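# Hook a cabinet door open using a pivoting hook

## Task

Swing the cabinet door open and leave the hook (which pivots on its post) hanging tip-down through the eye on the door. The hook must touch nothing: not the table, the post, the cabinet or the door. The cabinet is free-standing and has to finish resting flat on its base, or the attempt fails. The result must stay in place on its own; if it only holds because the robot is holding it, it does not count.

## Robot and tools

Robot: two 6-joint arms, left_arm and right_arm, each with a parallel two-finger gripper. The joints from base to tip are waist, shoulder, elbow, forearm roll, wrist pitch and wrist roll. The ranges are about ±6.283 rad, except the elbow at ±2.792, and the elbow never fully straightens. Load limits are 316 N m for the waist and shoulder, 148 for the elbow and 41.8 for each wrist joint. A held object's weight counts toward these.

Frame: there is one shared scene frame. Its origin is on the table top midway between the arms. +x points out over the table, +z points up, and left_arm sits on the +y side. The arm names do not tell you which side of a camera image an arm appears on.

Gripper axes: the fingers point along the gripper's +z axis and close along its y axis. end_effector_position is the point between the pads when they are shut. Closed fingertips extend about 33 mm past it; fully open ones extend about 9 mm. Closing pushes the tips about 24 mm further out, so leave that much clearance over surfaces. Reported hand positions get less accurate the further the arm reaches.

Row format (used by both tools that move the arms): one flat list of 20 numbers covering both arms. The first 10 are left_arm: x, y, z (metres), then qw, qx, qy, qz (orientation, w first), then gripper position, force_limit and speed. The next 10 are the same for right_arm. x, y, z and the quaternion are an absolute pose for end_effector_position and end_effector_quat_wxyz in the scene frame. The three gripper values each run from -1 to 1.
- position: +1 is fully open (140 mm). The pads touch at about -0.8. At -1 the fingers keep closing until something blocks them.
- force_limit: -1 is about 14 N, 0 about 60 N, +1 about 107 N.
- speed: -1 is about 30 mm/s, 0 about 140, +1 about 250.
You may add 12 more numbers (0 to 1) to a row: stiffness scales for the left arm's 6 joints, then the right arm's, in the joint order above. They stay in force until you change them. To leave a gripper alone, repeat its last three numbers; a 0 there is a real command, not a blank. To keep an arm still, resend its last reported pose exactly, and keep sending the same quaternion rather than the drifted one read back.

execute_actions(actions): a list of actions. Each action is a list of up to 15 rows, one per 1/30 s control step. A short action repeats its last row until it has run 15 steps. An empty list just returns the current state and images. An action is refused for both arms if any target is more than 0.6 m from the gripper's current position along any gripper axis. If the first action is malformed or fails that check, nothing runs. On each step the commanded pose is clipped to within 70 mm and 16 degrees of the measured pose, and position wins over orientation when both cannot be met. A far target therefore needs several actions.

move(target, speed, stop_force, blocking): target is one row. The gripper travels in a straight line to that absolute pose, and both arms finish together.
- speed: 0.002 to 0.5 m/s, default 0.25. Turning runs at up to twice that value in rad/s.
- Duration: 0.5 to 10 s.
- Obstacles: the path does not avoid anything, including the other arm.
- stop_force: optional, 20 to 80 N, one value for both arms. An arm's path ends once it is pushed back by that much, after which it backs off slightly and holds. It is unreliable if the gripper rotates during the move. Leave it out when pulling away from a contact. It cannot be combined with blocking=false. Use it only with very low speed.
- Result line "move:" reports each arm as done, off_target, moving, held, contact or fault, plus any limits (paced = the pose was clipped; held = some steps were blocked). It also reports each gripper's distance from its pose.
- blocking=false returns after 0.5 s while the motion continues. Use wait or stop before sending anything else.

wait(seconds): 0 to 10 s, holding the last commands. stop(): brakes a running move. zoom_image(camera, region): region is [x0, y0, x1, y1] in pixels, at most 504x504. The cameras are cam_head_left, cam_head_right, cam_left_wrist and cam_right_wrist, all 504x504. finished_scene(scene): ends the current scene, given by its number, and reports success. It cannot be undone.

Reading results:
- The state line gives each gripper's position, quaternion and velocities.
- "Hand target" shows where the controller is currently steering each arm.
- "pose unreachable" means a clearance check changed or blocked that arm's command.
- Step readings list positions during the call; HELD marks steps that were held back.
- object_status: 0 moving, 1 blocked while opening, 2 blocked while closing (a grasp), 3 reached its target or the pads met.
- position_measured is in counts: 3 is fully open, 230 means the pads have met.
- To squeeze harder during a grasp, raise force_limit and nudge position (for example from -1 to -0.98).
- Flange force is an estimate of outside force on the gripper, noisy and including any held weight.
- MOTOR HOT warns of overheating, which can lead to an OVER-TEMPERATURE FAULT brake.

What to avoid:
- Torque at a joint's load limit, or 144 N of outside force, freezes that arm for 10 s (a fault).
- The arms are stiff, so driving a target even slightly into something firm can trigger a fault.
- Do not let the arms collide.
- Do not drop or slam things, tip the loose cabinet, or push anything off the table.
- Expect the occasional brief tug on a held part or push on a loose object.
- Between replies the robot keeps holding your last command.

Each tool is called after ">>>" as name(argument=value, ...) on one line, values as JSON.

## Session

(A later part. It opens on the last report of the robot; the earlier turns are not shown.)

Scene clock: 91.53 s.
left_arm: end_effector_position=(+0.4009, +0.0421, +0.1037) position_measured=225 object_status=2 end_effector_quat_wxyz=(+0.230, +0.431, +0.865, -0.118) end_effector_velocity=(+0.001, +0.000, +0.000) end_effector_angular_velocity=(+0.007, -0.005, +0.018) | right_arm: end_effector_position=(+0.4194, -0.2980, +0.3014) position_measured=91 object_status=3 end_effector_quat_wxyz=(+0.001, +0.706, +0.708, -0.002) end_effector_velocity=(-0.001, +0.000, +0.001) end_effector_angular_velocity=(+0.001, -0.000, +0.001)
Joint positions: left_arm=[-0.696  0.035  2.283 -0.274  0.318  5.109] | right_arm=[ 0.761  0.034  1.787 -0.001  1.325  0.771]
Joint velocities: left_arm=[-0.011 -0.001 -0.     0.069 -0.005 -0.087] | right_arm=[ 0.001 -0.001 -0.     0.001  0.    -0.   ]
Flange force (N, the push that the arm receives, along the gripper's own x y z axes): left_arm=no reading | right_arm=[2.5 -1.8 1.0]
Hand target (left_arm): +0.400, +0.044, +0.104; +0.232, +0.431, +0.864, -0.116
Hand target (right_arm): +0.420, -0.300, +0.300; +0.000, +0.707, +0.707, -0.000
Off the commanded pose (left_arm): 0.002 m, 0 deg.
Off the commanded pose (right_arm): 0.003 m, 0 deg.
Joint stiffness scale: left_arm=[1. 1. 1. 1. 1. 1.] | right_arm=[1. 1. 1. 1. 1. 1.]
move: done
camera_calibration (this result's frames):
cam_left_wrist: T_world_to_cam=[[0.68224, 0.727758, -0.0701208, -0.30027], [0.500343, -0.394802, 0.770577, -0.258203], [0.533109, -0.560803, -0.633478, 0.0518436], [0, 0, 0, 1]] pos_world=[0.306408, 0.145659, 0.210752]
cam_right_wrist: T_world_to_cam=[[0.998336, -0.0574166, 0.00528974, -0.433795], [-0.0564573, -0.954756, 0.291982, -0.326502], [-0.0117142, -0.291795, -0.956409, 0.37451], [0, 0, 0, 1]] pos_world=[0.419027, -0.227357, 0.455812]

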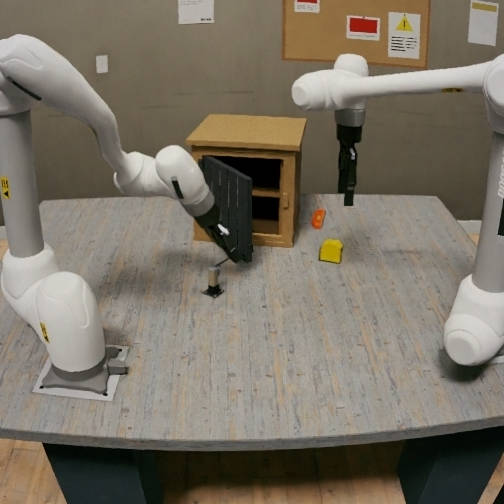

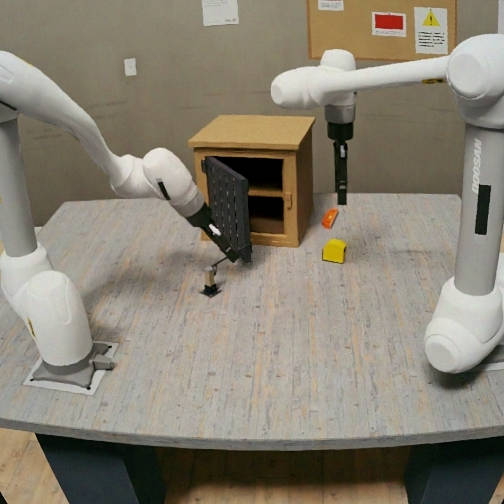

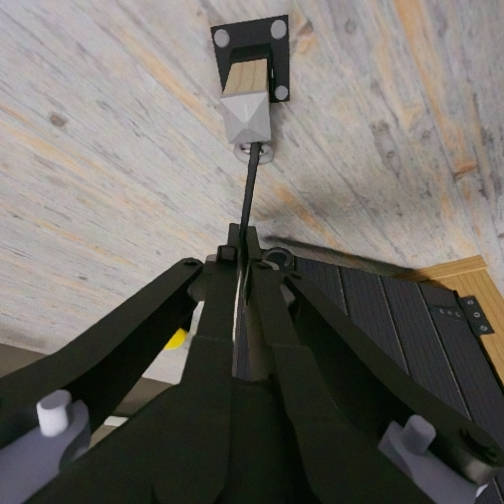

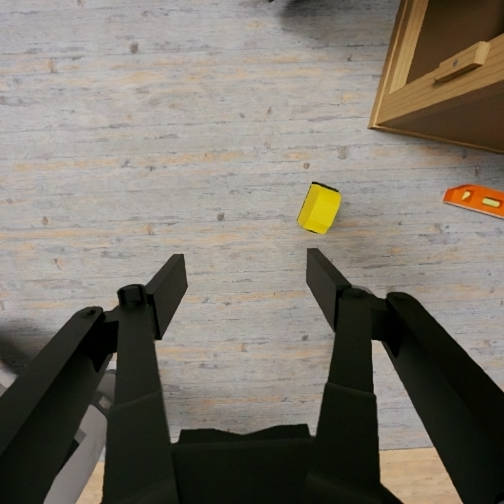

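>>> move(target=[0.4,0.044,0.104,0.232,0.431,0.865,-0.116,-1,-0.5,0,0.36,-0.12,0.1,-0.211,0.785,0.366,0.453,0.3,-1,0])

>>> zoom_image(camera="cam_right_wrist", region=[130,80,380,300])

Scene clock: 106.27 s.
left_arm: end_effector_position=(+0.4008, +0.0421, +0.1038) position_measured=225 object_status=2 end_effector_quat_wxyz=(+0.230, +0.430, +0.865, -0.117) end_effector_velocity=(+0.000, +0.000, +0.001) end_effector_angular_velocity=(-0.000, -0.000, +0.001) | right_arm: end_effector_position=(+0.3622, -0.1170, +0.1039) position_measured=91 object_status=3 end_effector_quat_wxyz=(-0.212, +0.784, +0.367, +0.453) end_effector_velocity=(+0.002, +0.001, -0.000) end_effector_angular_velocity=(+0.012, -0.006, -0.009)
Joint positions: left_arm=[-0.697  0.035  2.283 -0.266  0.318  5.1  ] | right_arm=[ 1.124  0.208  2.429  0.425 -0.57   1.339]
Joint velocities: left_arm=[ 0.    -0.001 -0.     0.001  0.001 -0.001] | right_arm=[ 0.002  0.009  0.001  0.002 -0.024  0.009]
Flange force (N, the push that the arm receives, along the gripper's own x y z axes): left_arm=no reading | right_arm=[-1.4 -6.9 -2.8]
Hand target (left_arm): +0.400, +0.044, +0.104; +0.232, +0.431, +0.864, -0.116
Hand target (right_arm): +0.360, -0.119, +0.100; -0.212, +0.785, +0.366, +0.453
Off the commanded pose (left_arm): 0.002 m, 0 deg.
Off the commanded pose (right_arm): 0.005 m, 0 deg.
Joint stiffness scale: left_arm=[1. 1. 1. 1. 1. 1.] | right_arm=[1. 1. 1. 1. 1. 1.]
move: off_target (right_arm)
camera_calibration (this result's frames):
cam_left_wrist: T_world_to_cam=[[0.681177, 0.728858, -0.0690241, -0.29992], [0.500385, -0.394672, 0.770616, -0.258301], [0.534427, -0.559464, -0.633551, 0.0513168], [0, 0, 0, 1]] pos_world=[0.306123, 0.145364, 0.210861]
cam_right_wrist: T_world_to_cam=[[0.743887, -0.666563, -0.0482253, -0.338805], [-0.510559, -0.520257, -0.684589, 0.217441], [0.431232, 0.533879, -0.727333, 0.150154], [0, 0, 0, 1]] pos_world=[0.298298, -0.192874, 0.24173]

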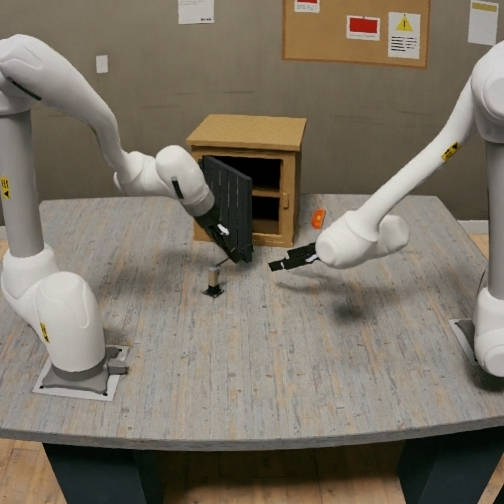

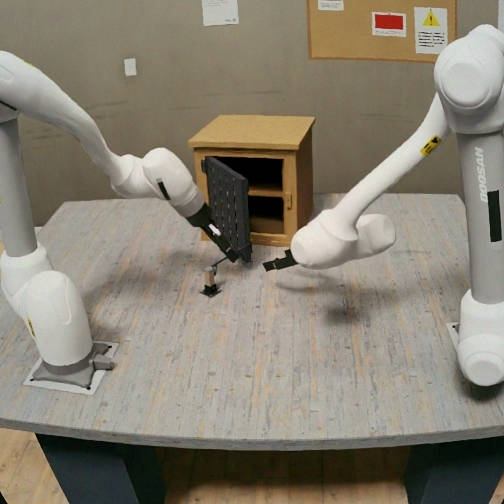

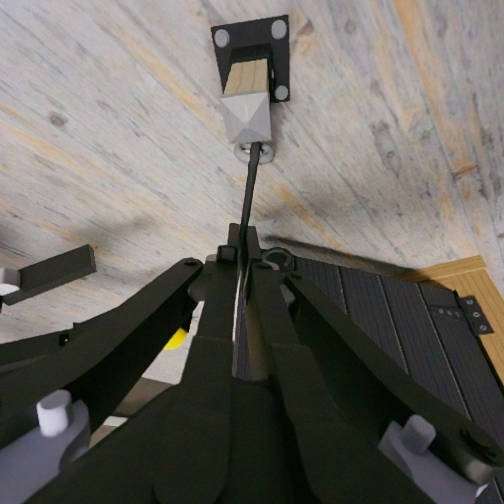

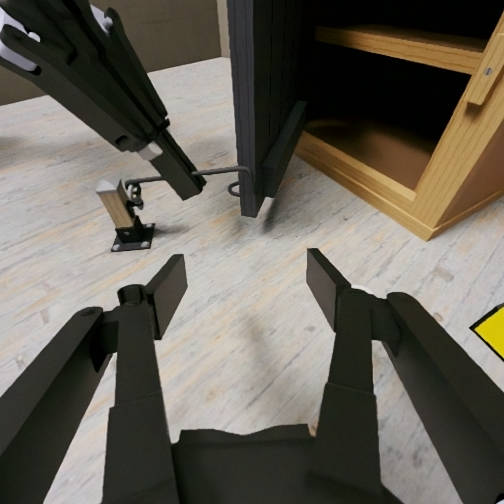

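Region (130, 80, 380, 300) of cam_right_wrist's 504x504 image, scaled by 2.016, with more detail than that image has; it fills the top 444 rows of this view, and the rest is white.

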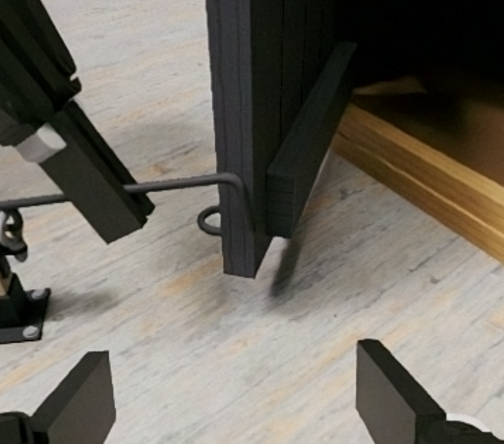

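>>> move(target=[0.4,0.044,0.104,0.232,0.431,0.865,-0.116,-1,-0.5,0,0.40,-0.065,0.21,-0.211,0.785,0.366,0.453,-0.1,-1,0], speed=0.15)

>>> move(target=[0.4,0.044,0.104,0.232,0.431,0.865,-0.116,-1,-0.5,0,0.462,0.01,0.21,-0.211,0.785,0.366,0.453,-0.1,-1,0], speed=0.08)

Scene clock: 118.27 s.
left_arm: end_effector_position=(+0.4008, +0.0421, +0.1038) position_measured=225 object_status=2 end_effector_quat_wxyz=(+0.230, +0.430, +0.865, -0.117) end_effector_velocity=(-0.000, +0.000, -0.001) end_effector_angular_velocity=(+0.001, +0.001, -0.000) | right_arm: end_effector_position=(+0.3989, -0.0672, +0.2052) position_measured=141 object_status=3 end_effector_quat_wxyz=(-0.209, +0.785, +0.368, +0.453) end_effector_velocity=(+0.003, -0.001, +0.001) end_effector_angular_velocity=(-0.007, -0.001, -0.008)
Joint positions: left_arm=[-0.697  0.035  2.283 -0.266  0.318  5.1  ] | right_arm=[ 1.101  0.106  2.254  0.708 -0.325  1.007]
Joint velocities: left_arm=[ 0.     0.001  0.001  0.    -0.001  0.001] | right_arm=[-0.    -0.001 -0.005  0.044  0.004 -0.044]
Flange force (N, the push that the arm receives, along the gripper's own x y z axes): no reading
Hand target (left_arm): +0.400, +0.044, +0.104; +0.232, +0.431, +0.864, -0.116
Hand target (right_arm): +0.400, -0.065, +0.210; -0.211, +0.785, +0.366, +0.453
Off the commanded pose (left_arm): 0.002 m, 0 deg.
Off the commanded pose (right_arm): 0.005 m, 0 deg.
Joint stiffness scale: left_arm=[1. 1. 1. 1. 1. 1.] | right_arm=[1. 1. 1. 1. 1. 1.]
move: off_target (right_arm)
camera_calibration (this result's frames):
cam_left_wrist: T_world_to_cam=[[0.68118, 0.728855, -0.0690193, -0.29992], [0.500379, -0.394675, 0.770618, -0.258301], [0.534429, -0.559466, -0.633548, 0.0513175], [0, 0, 0, 1]] pos_world=[0.306122, 0.145364, 0.210863]
cam_right_wrist: T_world_to_cam=[[0.741943, -0.669074, -0.0431281, -0.328451], [-0.511035, -0.522707, -0.682364, 0.33106], [0.434009, 0.528315, -0.729739, 0.180456], [0, 0, 0, 1]] pos_world=[0.334556, -0.142048, 0.343424]

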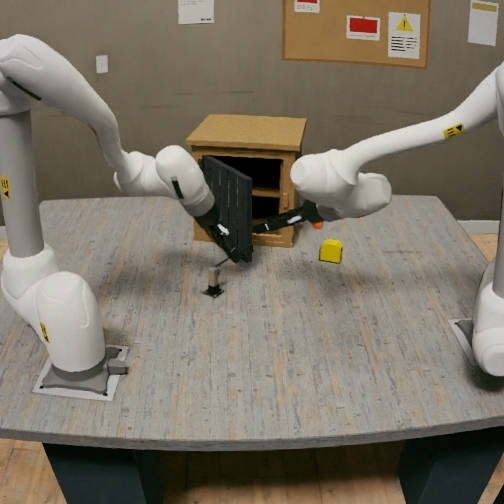

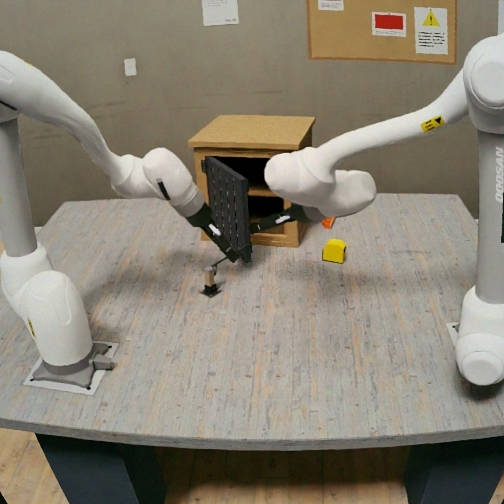

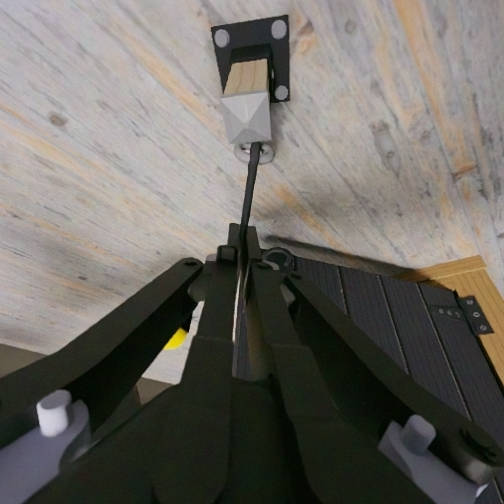

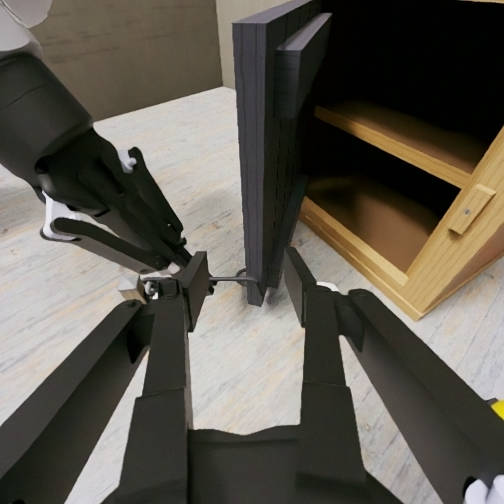

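Scene clock: 119.93 s.
left_arm: end_effector_position=(+0.4008, +0.0421, +0.1038) position_measured=225 object_status=2 end_effector_quat_wxyz=(+0.230, +0.430, +0.865, -0.117) end_effector_velocity=(+0.000, -0.000, +0.000) end_effector_angular_velocity=(-0.001, -0.001, +0.000) | right_arm: end_effector_position=(+0.4590, +0.0081, +0.2102) position_measured=141 object_status=3 end_effector_quat_wxyz=(-0.212, +0.785, +0.365, +0.454) end_effector_velocity=(-0.001, +0.003, +0.000) end_effector_angular_velocity=(-0.001, -0.001, +0.004)
Joint positions: left_arm=[-0.697  0.035  2.283 -0.266  0.318  5.1  ] | right_arm=[ 1.063  0.231  2.088  0.691 -0.28   1.003]
Joint velocities: left_arm=[-0.     0.    -0.001  0.    -0.001 -0.   ] | right_arm=[ 0.003  0.003 -0.004  0.001  0.001 -0.003]
Flange force (N, the push that the arm receives, along the gripper's own x y z axes): no reading
Hand target (left_arm): +0.400, +0.044, +0.104; +0.232, +0.431, +0.864, -0.116
Hand target (right_arm): +0.462, +0.010, +0.210; -0.211, +0.785, +0.366, +0.453
Off the commanded pose (left_arm): 0.002 m, 0 deg.
Off the commanded pose (right_arm): 0.004 m, 0 deg.
Joint stiffness scale: left_arm=[1. 1. 1. 1. 1. 1.] | right_arm=[1. 1. 1. 1. 1. 1.]
move: off_target (right_arm)
camera_calibration (this result's frames):
cam_left_wrist: T_world_to_cam=[[0.681181, 0.728855, -0.0690194, -0.29992], [0.500379, -0.394675, 0.770619, -0.258301], [0.534429, -0.559466, -0.633548, 0.0513176], [0, 0, 0, 1]] pos_world=[0.306122, 0.145364, 0.210863]
cam_right_wrist: T_world_to_cam=[[0.740329, -0.670494, -0.0484854, -0.320564], [-0.512805, -0.516635, -0.685652, 0.405997], [0.434676, 0.532472, -0.726313, 0.117203], [0, 0, 0, 1]] pos_world=[0.394575, -0.0675905, 0.347956]

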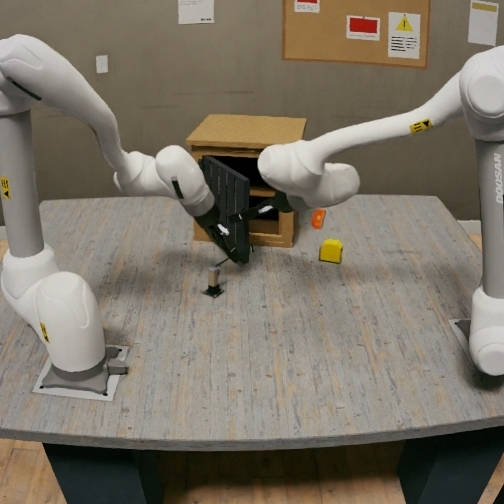

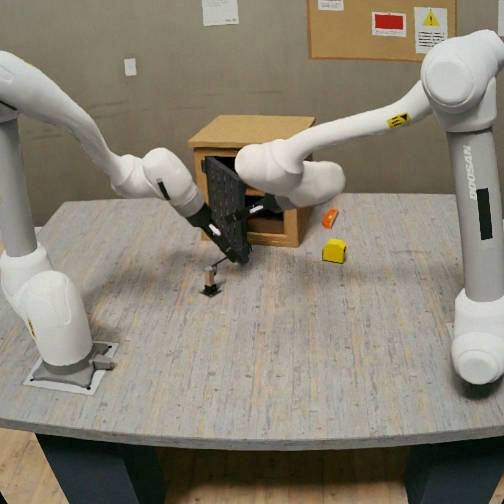

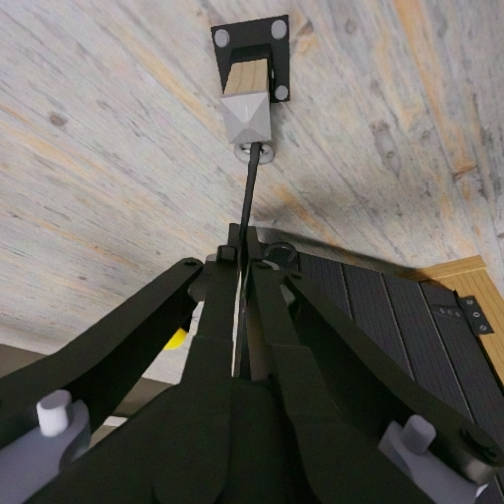

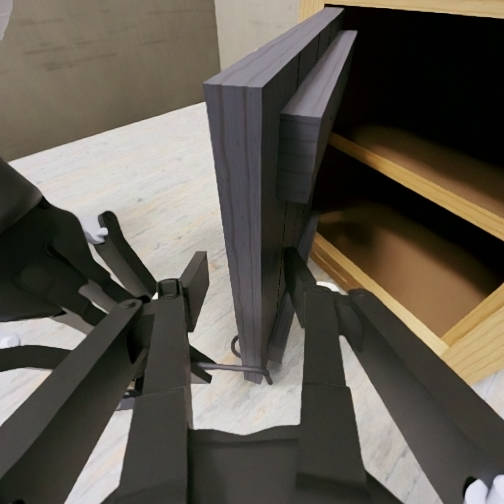

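>>> move(target=[0.4,0.044,0.104,0.232,0.431,0.865,-0.116,-1,-0.5,0,0.497,-0.034,0.21,-0.211,0.785,0.366,0.453,-0.1,-1,0], speed=0.05)

>>> move(target=[0.4,0.044,0.104,0.232,0.431,0.865,-0.116,-1,-0.5,0,0.49,-0.028,0.21,-0.211,0.785,0.366,0.453,0.1,-1,0], speed=0.05)

>>> move(target=[0.412,0.054,0.104,0.245,0.315,0.913,-0.084,-1,-0.5,0,0.37,-0.1,0.2,-0.13,0.837,0.224,0.483,0.1,-1,0], speed=0.1)

>>> zoom_image(camera="cam_right_wrist", region=[100,120,350,340])

>>> zoom_image(camera="cam_head_right", region=[200,210,280,290])

Scene clock: 130.50 s.
left_arm: end_effector_position=(+0.4008, +0.0421, +0.1038) position_measured=225 object_status=2 end_effector_quat_wxyz=(+0.230, +0.430, +0.865, -0.117) end_effector_velocity=(-0.000, -0.000, +0.000) end_effector_angular_velocity=(-0.000, -0.001, -0.001) | right_arm: end_effector_position=(+0.4976, -0.0290, +0.2131) position_measured=141 object_status=3 end_effector_quat_wxyz=(-0.212, +0.783, +0.365, +0.456) end_effector_velocity=(+0.002, -0.001, +0.001) end_effector_angular_velocity=(+0.004, +0.001, +0.005)
Joint positions: left_arm=[-0.697  0.035  2.283 -0.266  0.318  5.1  ] | right_arm=[ 0.967  0.207  2.116  0.385 -0.252  1.249]
Joint velocities: left_arm=[-0.    -0.001  0.    -0.001 -0.     0.002] | right_arm=[-0.007 -0.001  0.002 -0.051  0.001  0.046]
Flange force (N, the push that the arm receives, along the gripper's own x y z axes): no reading
Hand target (left_arm): +0.400, +0.044, +0.104; +0.232, +0.431, +0.864, -0.116
Hand target (right_arm): +0.497, -0.034, +0.210; -0.211, +0.785, +0.366, +0.453
Off the commanded pose (left_arm): 0.002 m, 0 deg.
Off the commanded pose (right_arm): 0.006 m, 0 deg.
Joint stiffness scale: left_arm=[1. 1. 1. 1. 1. 1.] | right_arm=[1. 1. 1. 1. 1. 1.]
move: off_target (right_arm)
camera_calibration (this result's frames):
cam_left_wrist: T_world_to_cam=[[0.681181, 0.728855, -0.0690196, -0.29992], [0.500378, -0.394674, 0.770619, -0.258301], [0.534429, -0.559467, -0.633548, 0.0513178], [0, 0, 0, 1]] pos_world=[0.306122, 0.145364, 0.210864]
cam_right_wrist: T_world_to_cam=[[0.741241, -0.66956, -0.0474376, -0.3745], [-0.509295, -0.514967, -0.689512, 0.407749], [0.437241, 0.535255, -0.722719, 0.120294], [0, 0, 0, 1]] pos_world=[0.432662, -0.105161, 0.350321]

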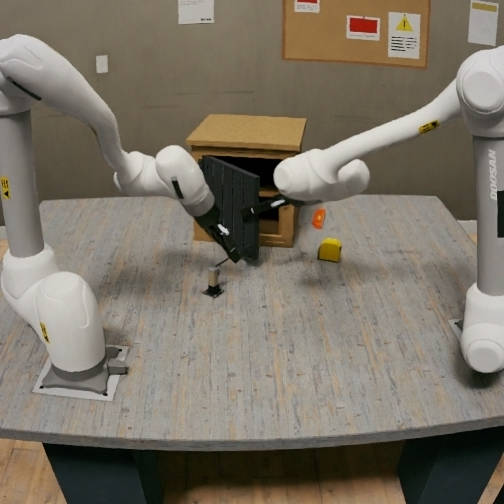

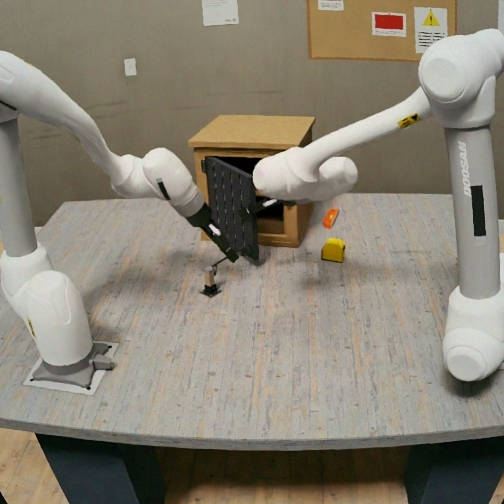

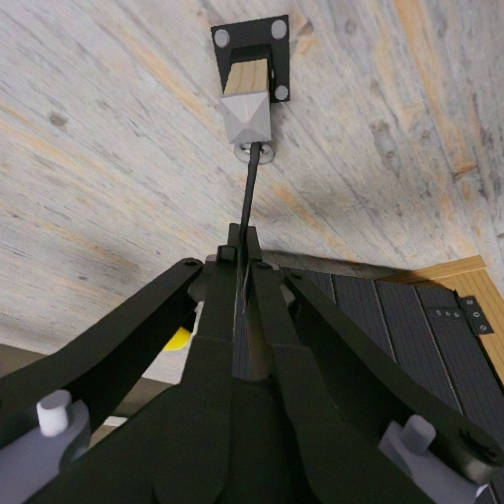

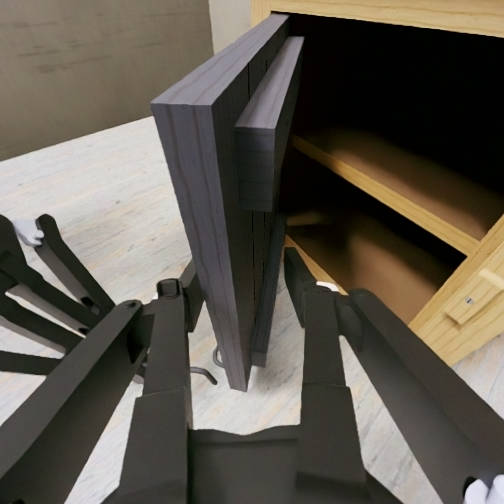

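Scene clock: 131.20 s.
left_arm: end_effector_position=(+0.4008, +0.0421, +0.1038) position_measured=225 object_status=2 end_effector_quat_wxyz=(+0.230, +0.430, +0.865, -0.117) end_effector_velocity=(-0.000, -0.000, -0.001) end_effector_angular_velocity=(+0.002, +0.001, -0.001) | right_arm: end_effector_position=(+0.4944, -0.0279, +0.2122) position_measured=117 object_status=3 end_effector_quat_wxyz=(-0.211, +0.784, +0.365, +0.456) end_effector_velocity=(-0.001, +0.000, -0.002) end_effector_angular_velocity=(-0.003, +0.001, -0.002)
Joint positions: left_arm=[-0.697  0.035  2.283 -0.266  0.318  5.1  ] | right_arm=[ 0.975  0.207  2.116  0.422 -0.252  1.218]
Joint velocities: left_arm=[-0.     0.002  0.     0.     0.     0.001] | right_arm=[ 0.003  0.001  0.     0.022  0.    -0.02 ]
Flange force (N, the push that the arm receives, along the gripper's own x y z axes): no reading
Hand target (left_arm): +0.400, +0.044, +0.104; +0.232, +0.431, +0.864, -0.116
Hand target (right_arm): +0.490, -0.028, +0.210; -0.211, +0.785, +0.366, +0.453
Off the commanded pose (left_arm): 0.002 m, 0 deg.
Off the commanded pose (right_arm): 0.005 m, 0 deg.
Joint stiffness scale: left_arm=[1. 1. 1. 1. 1. 1.] | right_arm=[1. 1. 1. 1. 1. 1.]
move: off_target (right_arm)
camera_calibration (this result's frames):
cam_left_wrist: T_world_to_cam=[[0.681181, 0.728854, -0.0690194, -0.29992], [0.500376, -0.394673, 0.770621, -0.258302], [0.534431, -0.559468, -0.633545, 0.0513181], [0, 0, 0, 1]] pos_world=[0.306122, 0.145364, 0.210865]
cam_right_wrist: T_world_to_cam=[[0.739531, -0.671485, -0.0469126, -0.370796], [-0.511689, -0.515523, -0.687321, 0.406782], [0.437341, 0.5323, -0.724837, 0.120772], [0, 0, 0, 1]] pos_world=[0.429543, -0.103565, 0.349735]

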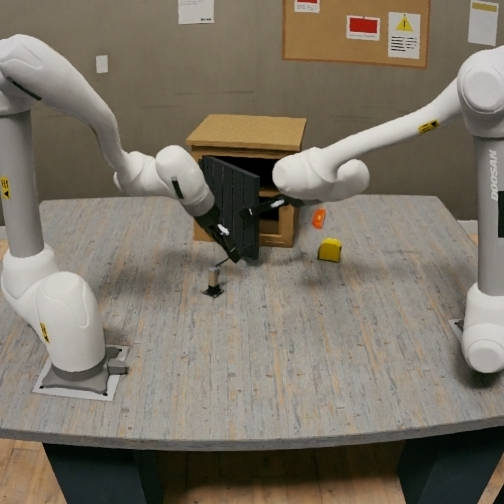

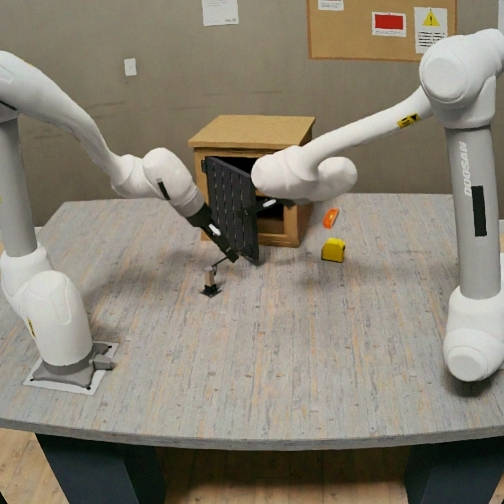

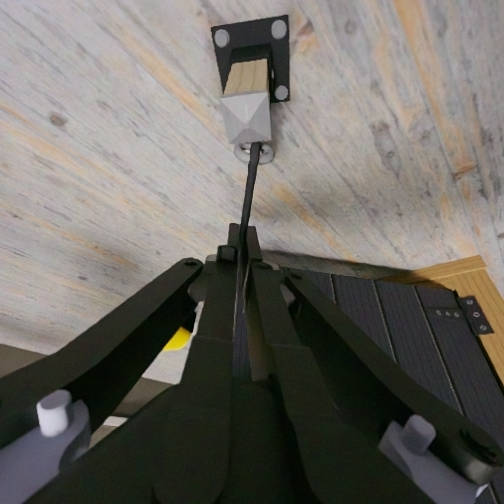

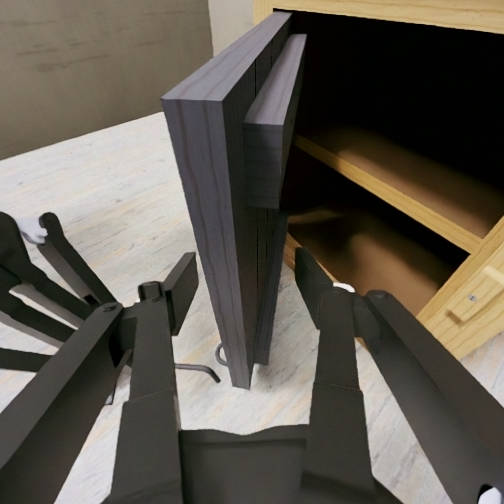

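Scene clock: 133.37 s.
left_arm: end_effector_position=(+0.4123, +0.0532, +0.1027) position_measured=225 object_status=2 end_effector_quat_wxyz=(+0.243, +0.314, +0.914, -0.085) end_effector_velocity=(+0.000, -0.001, +0.000) end_effector_angular_velocity=(+0.001, -0.004, +0.006) | right_arm: end_effector_position=(+0.3717, -0.0957, +0.2005) position_measured=117 object_status=3 end_effector_quat_wxyz=(-0.133, +0.837, +0.224, +0.482) end_effector_velocity=(-0.001, -0.002, +0.000) end_effector_angular_velocity=(-0.000, +0.001, -0.008)
Joint positions: left_arm=[-0.762  0.033  2.287  0.268  0.317  4.308] | right_arm=[ 1.315  0.141  2.225  1.438 -0.674  0.649]
Joint velocities: left_arm=[-0.005  0.    -0.     0.028  0.001 -0.034] | right_arm=[ 0.005 -0.    -0.     0.012 -0.008 -0.004]
Flange force (N, the push that the arm receives, along the gripper's own x y z axes): left_arm=no reading | right_arm=[-2.2 -3.5 -2.8]
Hand target (left_arm): +0.412, +0.054, +0.104; +0.245, +0.315, +0.913, -0.084
Hand target (right_arm): +0.370, -0.100, +0.200; -0.130, +0.837, +0.224, +0.483
Off the commanded pose (left_arm): 0.002 m, 0 deg.
Off the commanded pose (right_arm): 0.005 m, 0 deg.
Joint stiffness scale: left_arm=[1. 1. 1. 1. 1. 1.] | right_arm=[1. 1. 1. 1. 1. 1.]
move: off_target (right_arm)
camera_calibration (this result's frames):
cam_left_wrist: T_world_to_cam=[[0.46917, 0.880651, -0.0658244, -0.236907], [0.584996, -0.254089, 0.770207, -0.301129], [0.661558, -0.399865, -0.634389, -0.0101268], [0, 0, 0, 1]] pos_world=[0.294008, 0.128069, 0.209913]
cam_right_wrist: T_world_to_cam=[[0.470822, -0.880568, -0.0540971, -0.244898], [-0.660554, -0.311211, -0.68324, 0.375043], [0.584803, 0.357419, -0.728187, 0.131153], [0, 0, 0, 1]] pos_world=[0.286341, -0.145808, 0.3385]

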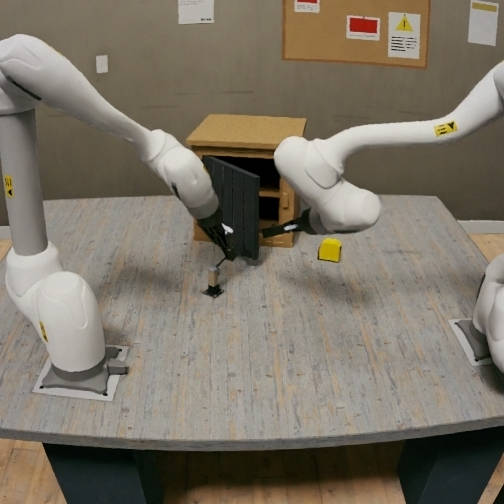

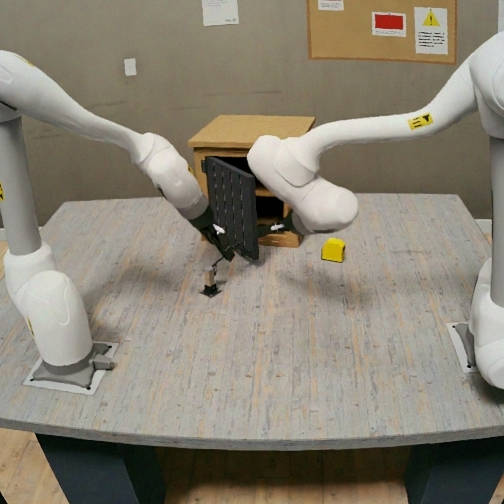

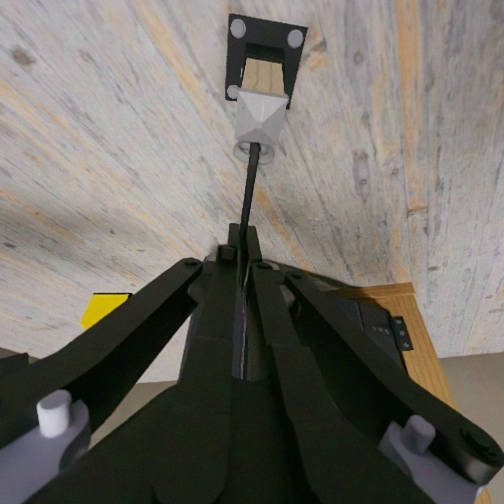

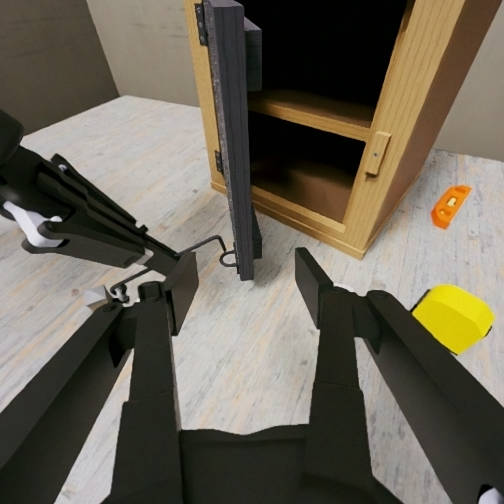

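Region (100, 120, 350, 340) of cam_right_wrist's 504x504 image, scaled by 2.016, with more detail than that image has; it fills the top 444 rows of this view, and the rest is white.

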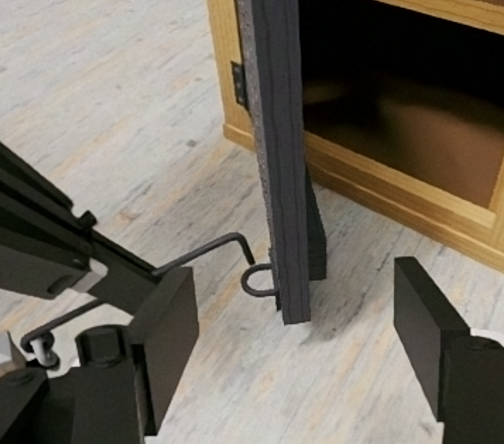

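Region (200, 210, 280, 290) of cam_head_right's 504x504 image, scaled by 6.300, with more detail than that image has.

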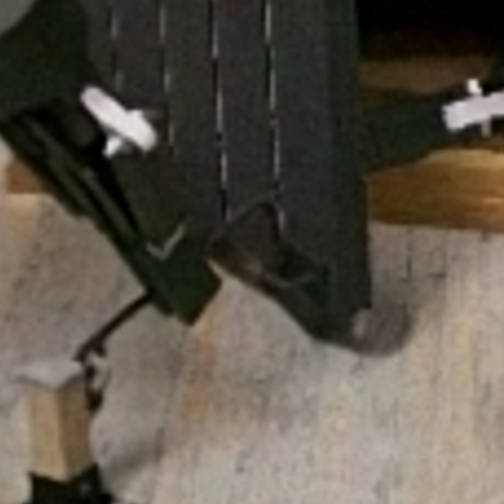

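>>> move(target=[0.415,0.050,0.092,0.179,0.336,0.923,-0.065,-1,-0.5,0,0.37,-0.08,0.17,-0.13,0.837,0.224,0.483,0.1,-1,0], speed=0.05)

>>> zoom_image(camera="cam_right_wrist", region=[160,170,300,300])

>>> zoom_image(camera="cam_head_right", region=[200,210,280,290])

Scene clock: 140.53 s.
left_arm: end_effector_position=(+0.4127, +0.0493, +0.0927) position_measured=225 object_status=2 end_effector_quat_wxyz=(+0.181, +0.335, +0.922, -0.067) end_effector_velocity=(+0.001, -0.000, -0.000) end_effector_angular_velocity=(+0.004, +0.006, -0.002) | right_arm: end_effector_position=(+0.3702, -0.0847, +0.1671) position_measured=117 object_status=3 end_effector_quat_wxyz=(-0.129, +0.839, +0.224, +0.479) end_effector_velocity=(-0.001, +0.001, -0.002) end_effector_angular_velocity=(-0.001, +0.000, +0.001)
Joint positions: left_arm=[-0.744  0.085  2.209  0.094  0.463  4.519] | right_arm=[ 1.325  0.206  2.224  1.386 -0.69   0.733]
Joint velocities: left_arm=[ 0.002  0.003 -0.005 -0.008  0.008  0.012] | right_arm=[ 0.002  0.004 -0.001 -0.002 -0.002  0.004]
Flange force (N, the push that the arm receives, along the gripper's own x y z axes): left_arm=[0.3 -11.7 -5.4] | right_arm=[-1.0 -3.0 -3.4]
Hand target (left_arm): +0.415, +0.050, +0.092; +0.179, +0.336, +0.922, -0.065
Hand target (right_arm): +0.370, -0.080, +0.170; -0.130, +0.837, +0.224, +0.483
Off the commanded pose (left_arm): 0.003 m, 0 deg.
Off the commanded pose (right_arm): 0.005 m, 1 deg.
Joint stiffness scale: left_arm=[1. 1. 1. 1. 1. 1.] | right_arm=[1. 1. 1. 1. 1. 1.]
move: off_target (right_arm)
camera_calibration (this result's frames):
cam_left_wrist: T_world_to_cam=[[0.493756, 0.868511, -0.0435221, -0.245977], [0.64971, -0.335175, 0.682301, -0.309191], [0.577998, -0.365167, -0.729775, 0.0233608], [0, 0, 0, 1]] pos_world=[0.308835, 0.118531, 0.217304]
cam_right_wrist: T_world_to_cam=[[0.466108, -0.883339, -0.0495497, -0.235466], [-0.665722, -0.313289, -0.677247, 0.355387], [0.582715, 0.348656, -0.734085, 0.104772], [0, 0, 0, 1]] pos_world=[0.285289, -0.133187, 0.305929]

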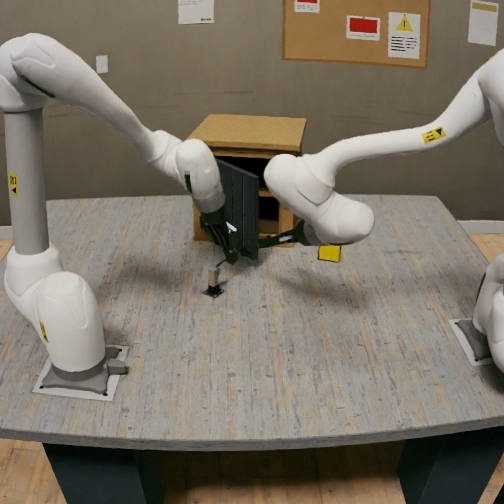

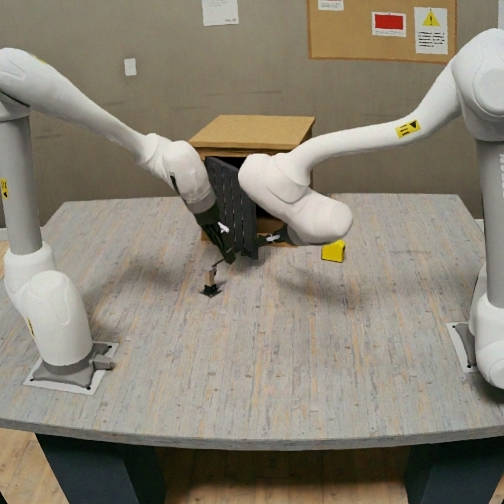

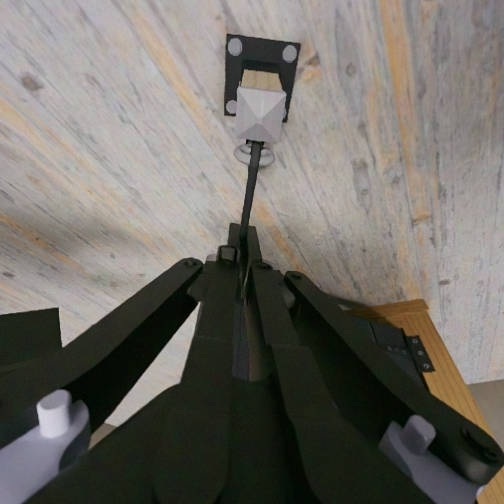

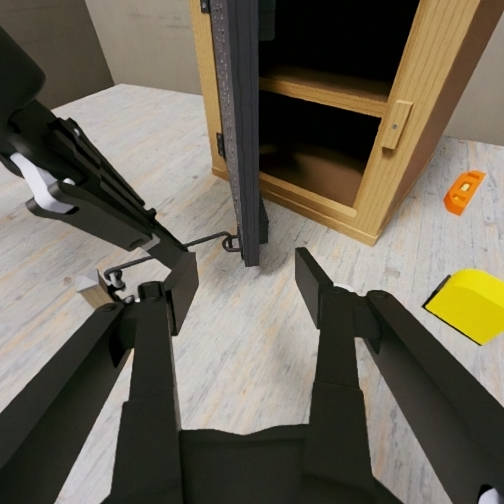

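Region (160, 170, 300, 300) of cam_right_wrist's 504x504 image, scaled by 3.600, with more detail than that image has; it fills the top 468 rows of this view, and the rest is white.

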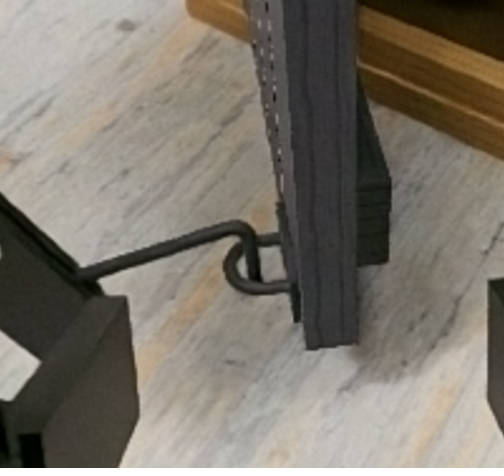

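Region (200, 210, 280, 290) of cam_head_right's 504x504 image, scaled by 6.300, with more detail than that image has.

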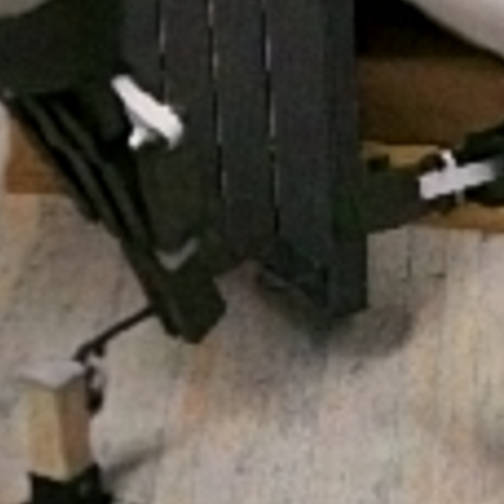

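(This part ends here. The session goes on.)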